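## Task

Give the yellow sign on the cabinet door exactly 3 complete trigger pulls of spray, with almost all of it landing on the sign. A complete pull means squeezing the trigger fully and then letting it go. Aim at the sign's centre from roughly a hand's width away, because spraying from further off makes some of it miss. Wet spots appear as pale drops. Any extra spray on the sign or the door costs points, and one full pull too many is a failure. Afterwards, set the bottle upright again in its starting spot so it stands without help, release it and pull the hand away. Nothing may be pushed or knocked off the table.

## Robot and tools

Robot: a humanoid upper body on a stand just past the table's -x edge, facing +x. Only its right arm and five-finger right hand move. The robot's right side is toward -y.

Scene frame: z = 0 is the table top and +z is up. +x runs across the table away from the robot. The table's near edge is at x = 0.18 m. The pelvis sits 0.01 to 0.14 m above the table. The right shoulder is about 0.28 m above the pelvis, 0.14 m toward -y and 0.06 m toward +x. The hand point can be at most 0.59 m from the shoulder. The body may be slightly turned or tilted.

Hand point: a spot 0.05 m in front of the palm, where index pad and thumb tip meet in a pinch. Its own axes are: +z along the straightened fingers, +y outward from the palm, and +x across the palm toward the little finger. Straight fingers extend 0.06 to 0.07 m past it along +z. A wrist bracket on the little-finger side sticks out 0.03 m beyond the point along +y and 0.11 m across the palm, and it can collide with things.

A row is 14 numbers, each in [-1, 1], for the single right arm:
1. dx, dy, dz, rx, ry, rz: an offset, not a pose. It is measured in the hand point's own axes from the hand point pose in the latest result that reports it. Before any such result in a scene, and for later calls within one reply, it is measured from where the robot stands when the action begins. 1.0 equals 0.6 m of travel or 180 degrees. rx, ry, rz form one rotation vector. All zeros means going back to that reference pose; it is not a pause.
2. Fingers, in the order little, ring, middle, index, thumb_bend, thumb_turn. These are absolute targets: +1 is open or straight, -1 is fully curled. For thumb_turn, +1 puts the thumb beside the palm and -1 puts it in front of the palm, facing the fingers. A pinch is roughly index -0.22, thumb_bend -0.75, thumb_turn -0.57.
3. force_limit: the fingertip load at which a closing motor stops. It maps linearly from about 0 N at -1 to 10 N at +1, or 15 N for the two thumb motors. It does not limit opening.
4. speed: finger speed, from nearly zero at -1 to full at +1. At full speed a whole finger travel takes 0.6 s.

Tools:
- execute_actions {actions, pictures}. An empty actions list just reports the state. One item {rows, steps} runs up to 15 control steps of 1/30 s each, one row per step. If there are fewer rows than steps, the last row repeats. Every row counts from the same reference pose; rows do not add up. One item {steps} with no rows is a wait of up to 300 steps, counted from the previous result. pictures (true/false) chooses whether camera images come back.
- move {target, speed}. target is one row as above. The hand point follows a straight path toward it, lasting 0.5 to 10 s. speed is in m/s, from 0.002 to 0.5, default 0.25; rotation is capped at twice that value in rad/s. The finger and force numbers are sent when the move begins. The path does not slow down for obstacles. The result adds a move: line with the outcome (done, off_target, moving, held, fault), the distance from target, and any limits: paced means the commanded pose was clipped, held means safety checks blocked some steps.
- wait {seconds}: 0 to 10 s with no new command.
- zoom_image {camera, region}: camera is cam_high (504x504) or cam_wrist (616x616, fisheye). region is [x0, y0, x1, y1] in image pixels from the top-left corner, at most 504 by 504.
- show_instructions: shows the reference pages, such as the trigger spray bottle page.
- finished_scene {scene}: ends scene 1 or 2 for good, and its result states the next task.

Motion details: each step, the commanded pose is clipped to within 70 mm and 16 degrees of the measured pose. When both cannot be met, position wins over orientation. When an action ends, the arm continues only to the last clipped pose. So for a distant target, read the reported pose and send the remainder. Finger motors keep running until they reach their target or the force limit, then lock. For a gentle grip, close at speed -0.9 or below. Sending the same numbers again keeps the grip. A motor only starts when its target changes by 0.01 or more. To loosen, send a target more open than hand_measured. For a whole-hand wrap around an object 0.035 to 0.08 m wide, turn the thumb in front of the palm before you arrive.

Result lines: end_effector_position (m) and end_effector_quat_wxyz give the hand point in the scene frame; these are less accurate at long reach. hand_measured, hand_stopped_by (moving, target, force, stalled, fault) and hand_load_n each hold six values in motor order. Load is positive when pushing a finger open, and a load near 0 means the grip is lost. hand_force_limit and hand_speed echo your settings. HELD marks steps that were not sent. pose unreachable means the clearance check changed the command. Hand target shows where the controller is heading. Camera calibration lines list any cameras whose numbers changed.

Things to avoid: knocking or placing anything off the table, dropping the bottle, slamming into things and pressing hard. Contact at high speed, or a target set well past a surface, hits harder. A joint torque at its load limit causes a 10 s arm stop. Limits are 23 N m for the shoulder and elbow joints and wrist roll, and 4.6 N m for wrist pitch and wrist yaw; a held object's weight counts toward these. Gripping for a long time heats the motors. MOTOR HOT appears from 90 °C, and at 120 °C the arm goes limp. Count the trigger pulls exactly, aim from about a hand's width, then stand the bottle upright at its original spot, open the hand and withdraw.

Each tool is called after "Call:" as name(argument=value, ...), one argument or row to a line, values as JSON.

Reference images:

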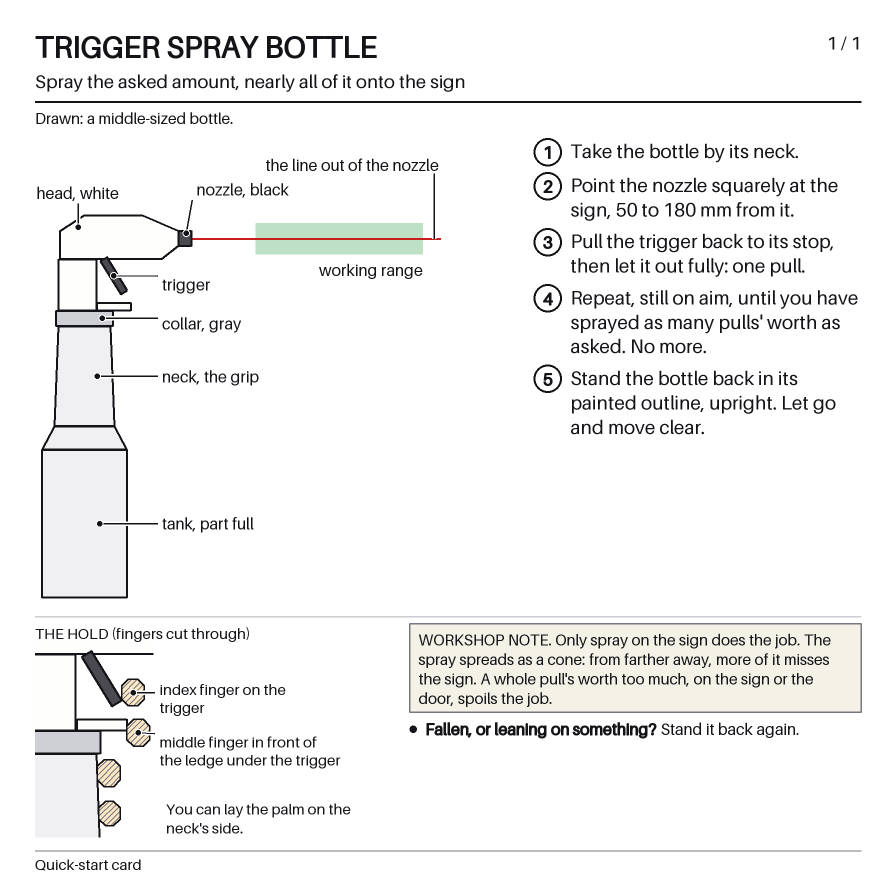

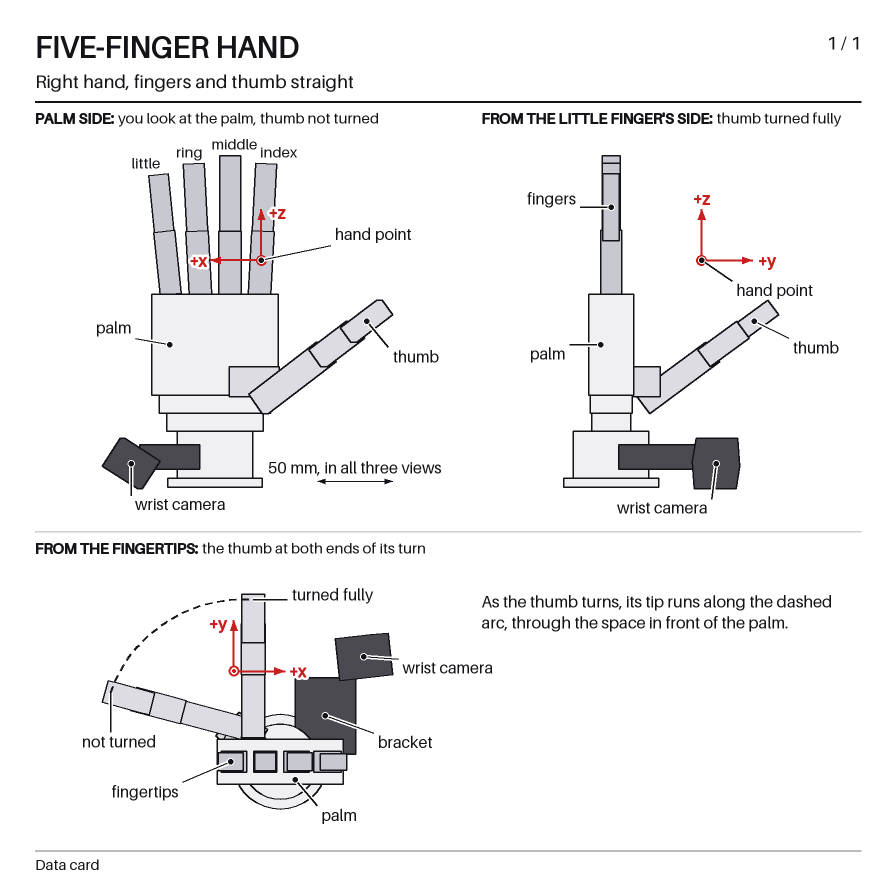

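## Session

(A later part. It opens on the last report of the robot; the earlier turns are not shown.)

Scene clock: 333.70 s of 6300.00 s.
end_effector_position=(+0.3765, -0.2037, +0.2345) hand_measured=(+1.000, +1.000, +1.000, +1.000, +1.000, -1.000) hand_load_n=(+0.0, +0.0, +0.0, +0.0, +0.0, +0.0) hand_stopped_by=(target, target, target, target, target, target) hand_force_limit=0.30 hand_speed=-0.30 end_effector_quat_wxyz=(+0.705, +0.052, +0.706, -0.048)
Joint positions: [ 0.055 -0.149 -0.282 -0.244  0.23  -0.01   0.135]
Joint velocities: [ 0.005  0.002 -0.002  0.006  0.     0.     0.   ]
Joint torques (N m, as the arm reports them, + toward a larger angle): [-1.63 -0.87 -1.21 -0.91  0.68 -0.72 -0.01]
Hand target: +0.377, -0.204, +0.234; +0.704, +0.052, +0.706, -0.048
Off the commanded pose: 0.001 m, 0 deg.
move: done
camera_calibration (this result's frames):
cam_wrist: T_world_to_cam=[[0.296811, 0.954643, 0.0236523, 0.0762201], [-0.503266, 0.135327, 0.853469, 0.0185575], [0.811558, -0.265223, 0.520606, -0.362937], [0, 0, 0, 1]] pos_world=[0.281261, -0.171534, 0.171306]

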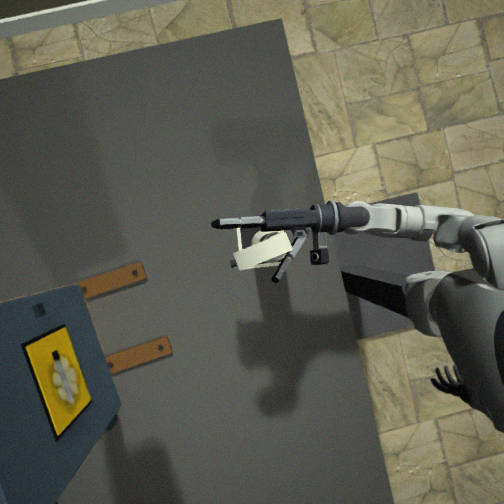

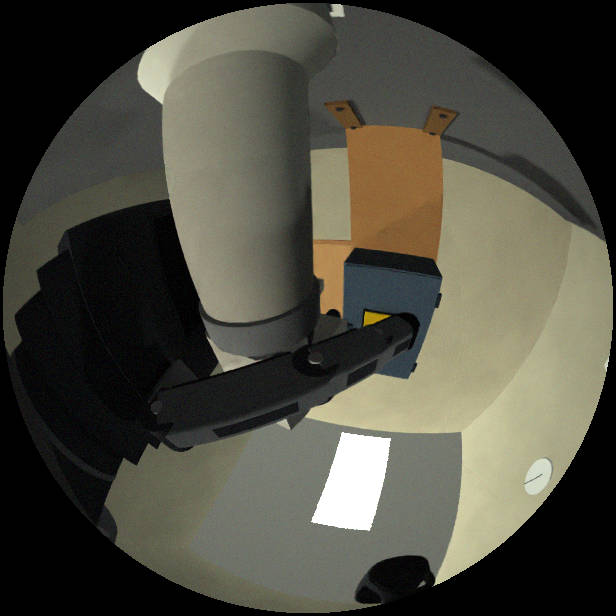

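Call:
move(
  target=[0, -0.03, -0.12, 0, 0, 0, 1, 1, 1, 1, 1, -1, 0.3, -0.3],
  speed=0.06,
)

Call:
move(
  target=[0, -0.2, -0.05, 0, 0, 0, 1, 1, 1, 1, 1, -1, 0.3, -0.3],
  speed=0.15,
)

Call:
zoom_image(
  camera="cam_high",
  region=[190, 180, 330, 320],
)

Scene clock: 340.10 s of 6300.00 s.
end_effector_position=(+0.3033, -0.2077, +0.2304) hand_measured=(+1.000, +1.000, +1.000, +1.000, +1.000, -1.000) hand_load_n=(+0.0, +0.0, +0.0, +0.0, +0.0, +0.0) hand_stopped_by=(target, target, target, target, target, target) hand_force_limit=0.30 hand_speed=-0.30 end_effector_quat_wxyz=(+0.703, +0.054, +0.708, -0.041)
Joint positions: [ 0.392 -0.093 -0.306 -0.36   0.317 -0.193  0.26 ]
Joint velocities: [-0.006 -0.002 -0.009  0.002  0.009 -0.002  0.   ]
Joint torques (N m, as the arm reports them, + toward a larger angle): [ 0.37 -0.55 -1.36 -1.06  0.93 -0.83  0.1 ]
Hand target: +0.303, -0.208, +0.232; +0.705, +0.055, +0.706, -0.040
Off the commanded pose: 0.006 m, 1 deg.
After step 90, 1.87 s passed at rest.
move: off_target
camera_calibration (this result's frames):
cam_wrist: T_world_to_cam=[[0.291124, 0.95605, 0.0348654, 0.101265], [-0.498722, 0.120562, 0.858336, -0.0198425], [0.816409, -0.267271, 0.511901, -0.302375], [0, 0, 0, 1]] pos_world=[0.207485, -0.175238, 0.168287]

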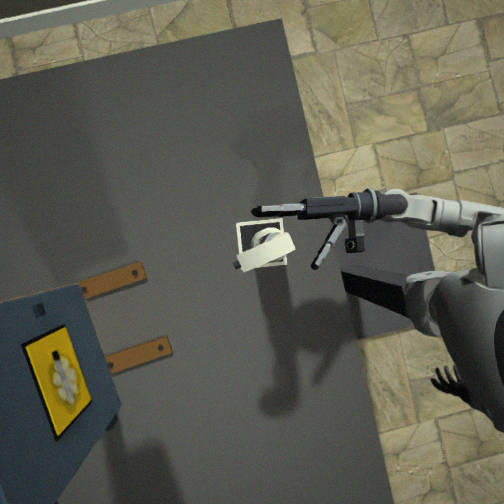

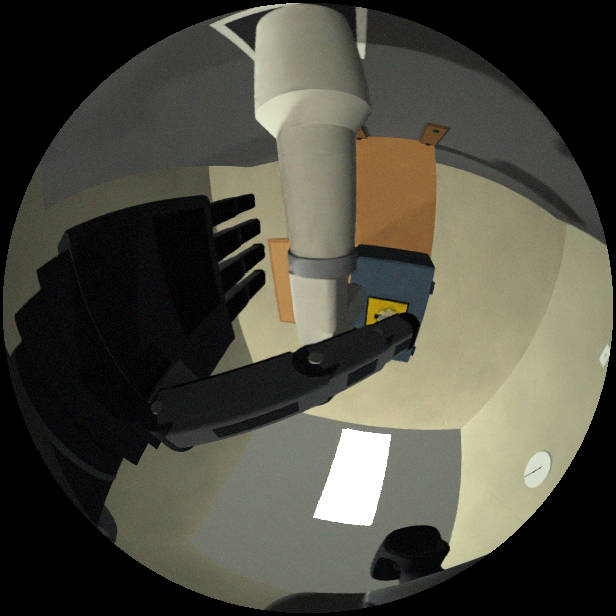

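Scene clock: 341.33 s of 6300.00 s.
end_effector_position=(+0.2559, -0.3227, +0.2256) hand_measured=(+1.000, +1.000, +1.000, +1.000, +1.000, -1.000) hand_load_n=(+0.0, +0.0, +0.0, +0.0, +0.0, +0.0) hand_stopped_by=(target, target, target, target, target, target) hand_force_limit=0.30 hand_speed=-0.30 end_effector_quat_wxyz=(+0.698, +0.056, +0.712, -0.039)
Joint positions: [ 0.366 -0.375 -0.64   0.132  0.712 -0.322  0.699]
Joint velocities: [ 0.003 -0.006 -0.011  0.002  0.015  0.     0.005]
Joint torques (N m, as the arm reports them, + toward a larger angle): [ 1.02 -2.22 -2.68 -0.27  1.03 -0.68  0.12]
Hand target: +0.256, -0.323, +0.227; +0.700, +0.057, +0.711, -0.039
Off the commanded pose: 0.003 m, 1 deg.
move: done
camera_calibration (this result's frames):
cam_wrist: T_world_to_cam=[[0.291732, 0.955764, 0.0375126, 0.224357], [-0.488539, 0.115172, 0.864907, -0.0312318], [0.822327, -0.270647, 0.500528, -0.29199], [0, 0, 0, 1]] pos_world=[0.159401, -0.289862, 0.164746]

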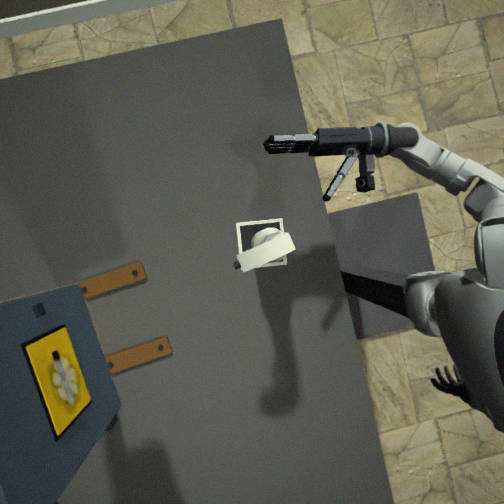

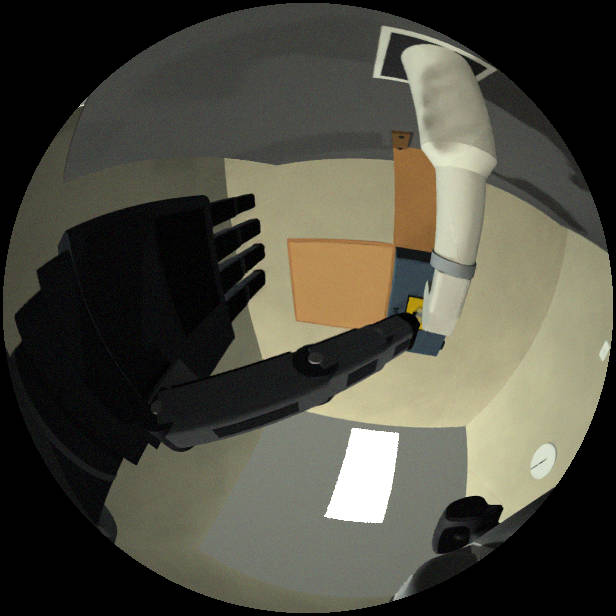

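Region (190, 180, 330, 320) of cam_high's 504x504 image, scaled by 3.600, with more detail than that image has.

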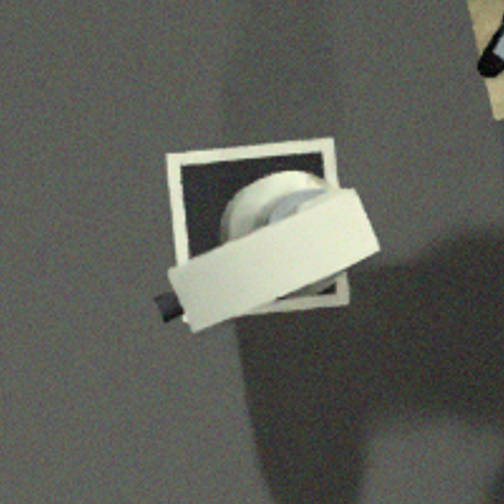

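Call:
move(
  target=[0.1602, 0.3003, -0.1218, 0, 0, 0, 1, 1, 1, 1, 1, -1, 0.3, -0.3],
  speed=0.12,
)

Scene clock: 368.57 s of 6300.00 s.
end_effector_position=(+0.2097, -0.1317, +0.1341) hand_measured=(+1.000, +1.000, +1.000, +1.000, +1.000, -1.000) hand_load_n=(+0.0, +0.0, +0.0, +0.0, +0.0, +0.0) hand_stopped_by=(target, target, target, target, target, target) hand_force_limit=0.30 hand_speed=-0.30 end_effector_quat_wxyz=(+0.701, +0.054, +0.710, -0.040)
Joint positions: [ 0.435 -0.033  0.086  0.606  0.151 -1.262  0.06 ]
Joint velocities: [ 0.     0.008  0.002  0.005 -0.002 -0.003 -0.005]
Joint torques (N m, as the arm reports them, + toward a larger angle): [ 1.78 -0.02 -0.56  0.17  0.35 -0.82 -0.13]
Hand target: +0.210, -0.130, +0.134; +0.702, +0.053, +0.709, -0.038
Off the commanded pose: 0.004 m, 1 deg.
joint sent to its limit — the command would take joint 2 (shoulder roll) past its upper limit, so that joint was sent only as far as its limit.
After step 90, 22.00 s passed at rest.
move: off_target
camera_calibration (this result's frames):
cam_wrist: T_world_to_cam=[[0.288867, 0.956678, 0.0363891, 0.059614], [-0.495926, 0.117015, 0.860445, 0.00573065], [0.81891, -0.2666, 0.508243, -0.156274], [0, 0, 0, 1]] pos_world=[0.113596, -0.0993647, 0.072325]

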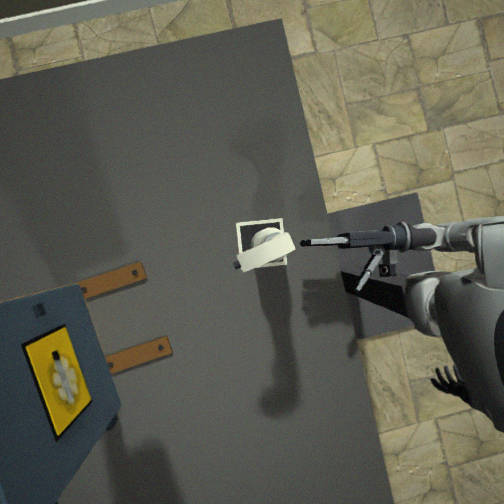

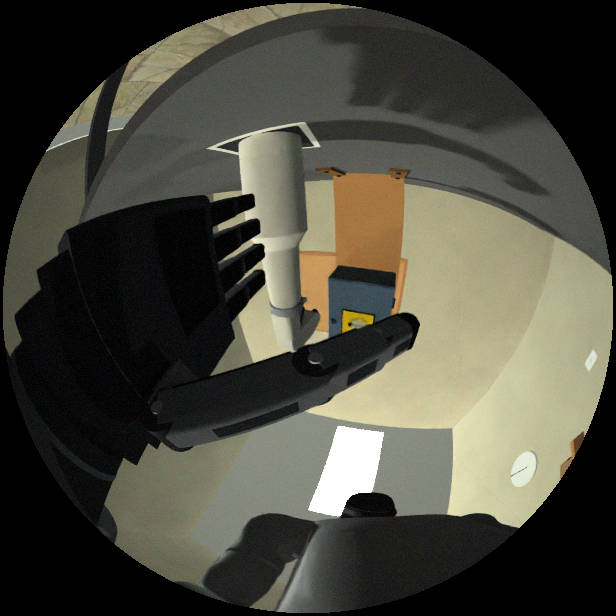

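Call:
move(
  target=[0, 0, 0.053, 0, 0, 0, 1, 1, 1, 1, 1, -1, 0.3, -0.3],
  speed=0.03,
)

Call:
zoom_image(
  camera="cam_high",
  region=[190, 180, 330, 320],
)

Scene clock: 380.37 s of 6300.00 s.
end_effector_position=(+0.2404, -0.1368, +0.1343) hand_measured=(+1.000, +1.000, +1.000, +1.000, +1.000, -1.000) hand_load_n=(+0.0, +0.0, +0.0, +0.0, +0.0, +0.0) hand_stopped_by=(target, target, target, target, target, target) hand_force_limit=0.30 hand_speed=-0.30 end_effector_quat_wxyz=(+0.701, +0.055, +0.709, -0.041)
Joint positions: [ 0.373 -0.041  0.065  0.511  0.134 -1.108  0.03 ]
Joint velocities: [0.003 0.005 0.006 0.002 0.002 0.    0.   ]
Joint torques (N m, as the arm reports them, + toward a larger angle): [ 1.07 -0.24 -0.87 -0.3   0.42 -0.6  -0.09]
Hand target: +0.241, -0.137, +0.134; +0.701, +0.053, +0.710, -0.042
Off the commanded pose: 0.001 m, 0 deg.
After step 90, 7.47 s passed at rest.
move: done
camera_calibration (this result's frames):
cam_wrist: T_world_to_cam=[[0.291804, 0.955775, 0.0366718, 0.054716], [-0.495927, 0.118403, 0.860254, 0.0215512], [0.817867, -0.269212, 0.508545, -0.18297], [0, 0, 0, 1]] pos_world=[0.144366, -0.104105, 0.0725022]

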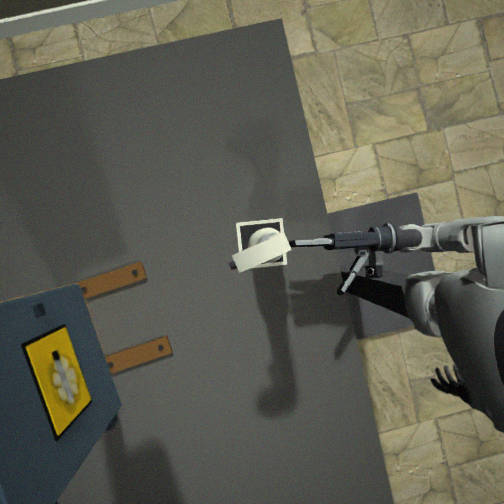

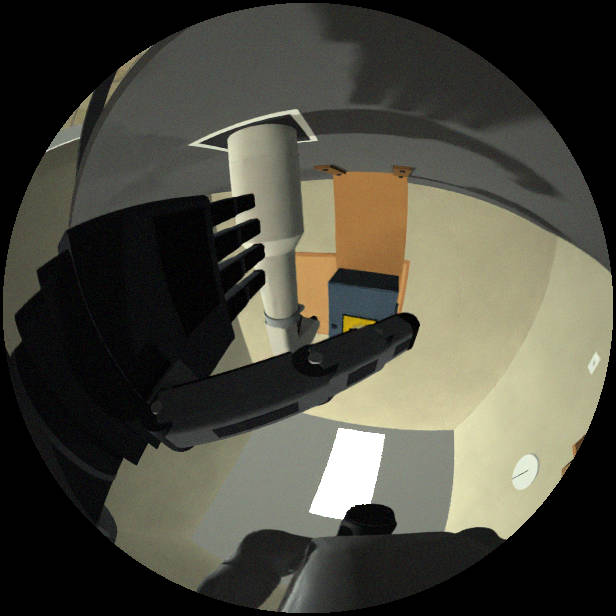

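Region (190, 180, 330, 320) of cam_high's 504x504 image, scaled by 3.600, with more detail than that image has.

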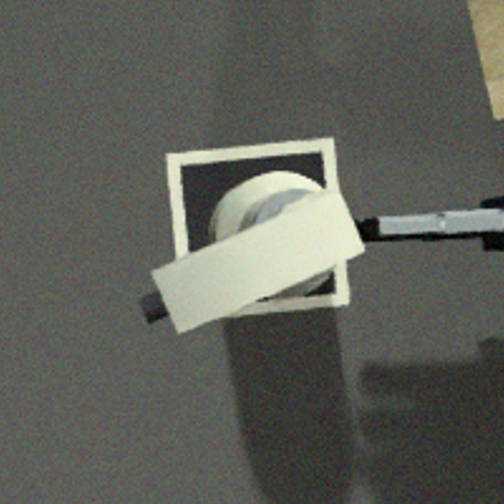

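Call:
move(
  target=[-0.05, -0.05, -0.08, 0, 0, 0, 1, 1, 1, 1, 1, -1, 0.3, -0.3],
  speed=0.1,
)

Scene clock: 384.43 s of 6300.00 s.
end_effector_position=(+0.1852, -0.1603, +0.1615) hand_measured=(+1.000, +1.000, +1.000, +1.000, +1.000, -1.000) hand_load_n=(+0.0, +0.0, +0.0, +0.0, +0.0, +0.0) hand_stopped_by=(target, target, target, target, target, target) hand_force_limit=0.30 hand_speed=-0.30 end_effector_quat_wxyz=(+0.698, +0.058, +0.712, -0.043)
Joint positions: [ 0.531 -0.46   0.501  0.429  0.151 -1.325 -0.505]
Joint velocities: [ 0.015 -0.06   0.051 -0.052 -0.061  0.027 -0.145]
Joint torques (N m, as the arm reports them, + toward a larger angle): [ 2.57 -1.02 -0.8   0.17  0.53 -0.6  -0.14]
Hand target: +0.185, -0.159, +0.161; +0.698, +0.056, +0.713, -0.042
Off the commanded pose: 0.005 m, 1 deg.
joint sent to its limit — the command would take joint 1 (shoulder pitch) past its upper limit, so that joint was sent only as far as its limit.
move: off_target
camera_calibration (this result's frames):
cam_wrist: T_world_to_cam=[[0.298493, 0.953798, 0.0342292, 0.0911455], [-0.487872, 0.12166, 0.864396, -0.0280682], [0.820294, -0.274716, 0.501646, -0.158266], [0, 0, 0, 1]] pos_world=[0.0889251, -0.126998, 0.100536]

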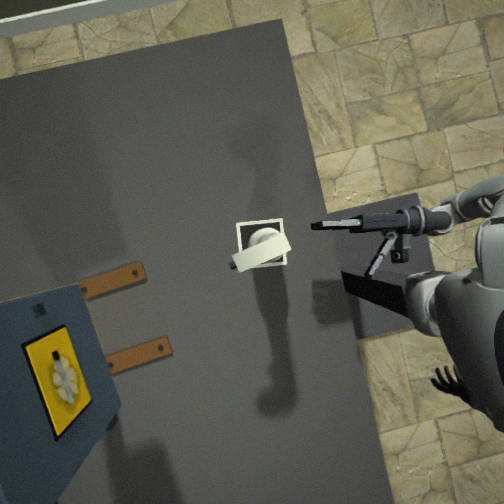

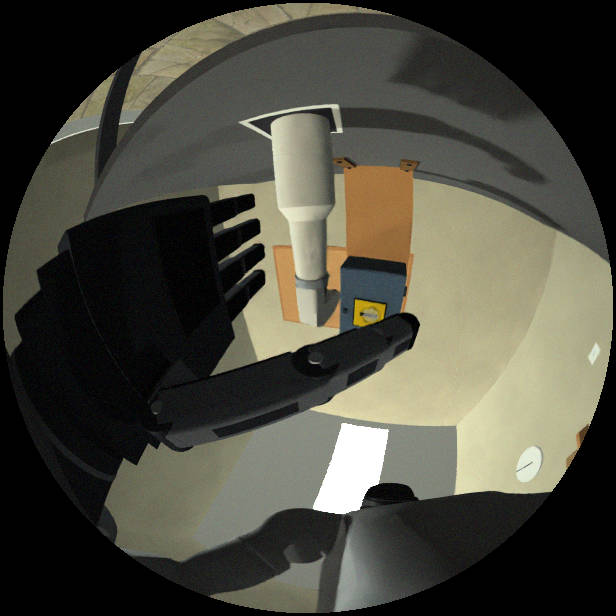

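Call:
finished_scene(
  scene=1,
)

The scene is finished: the task was done.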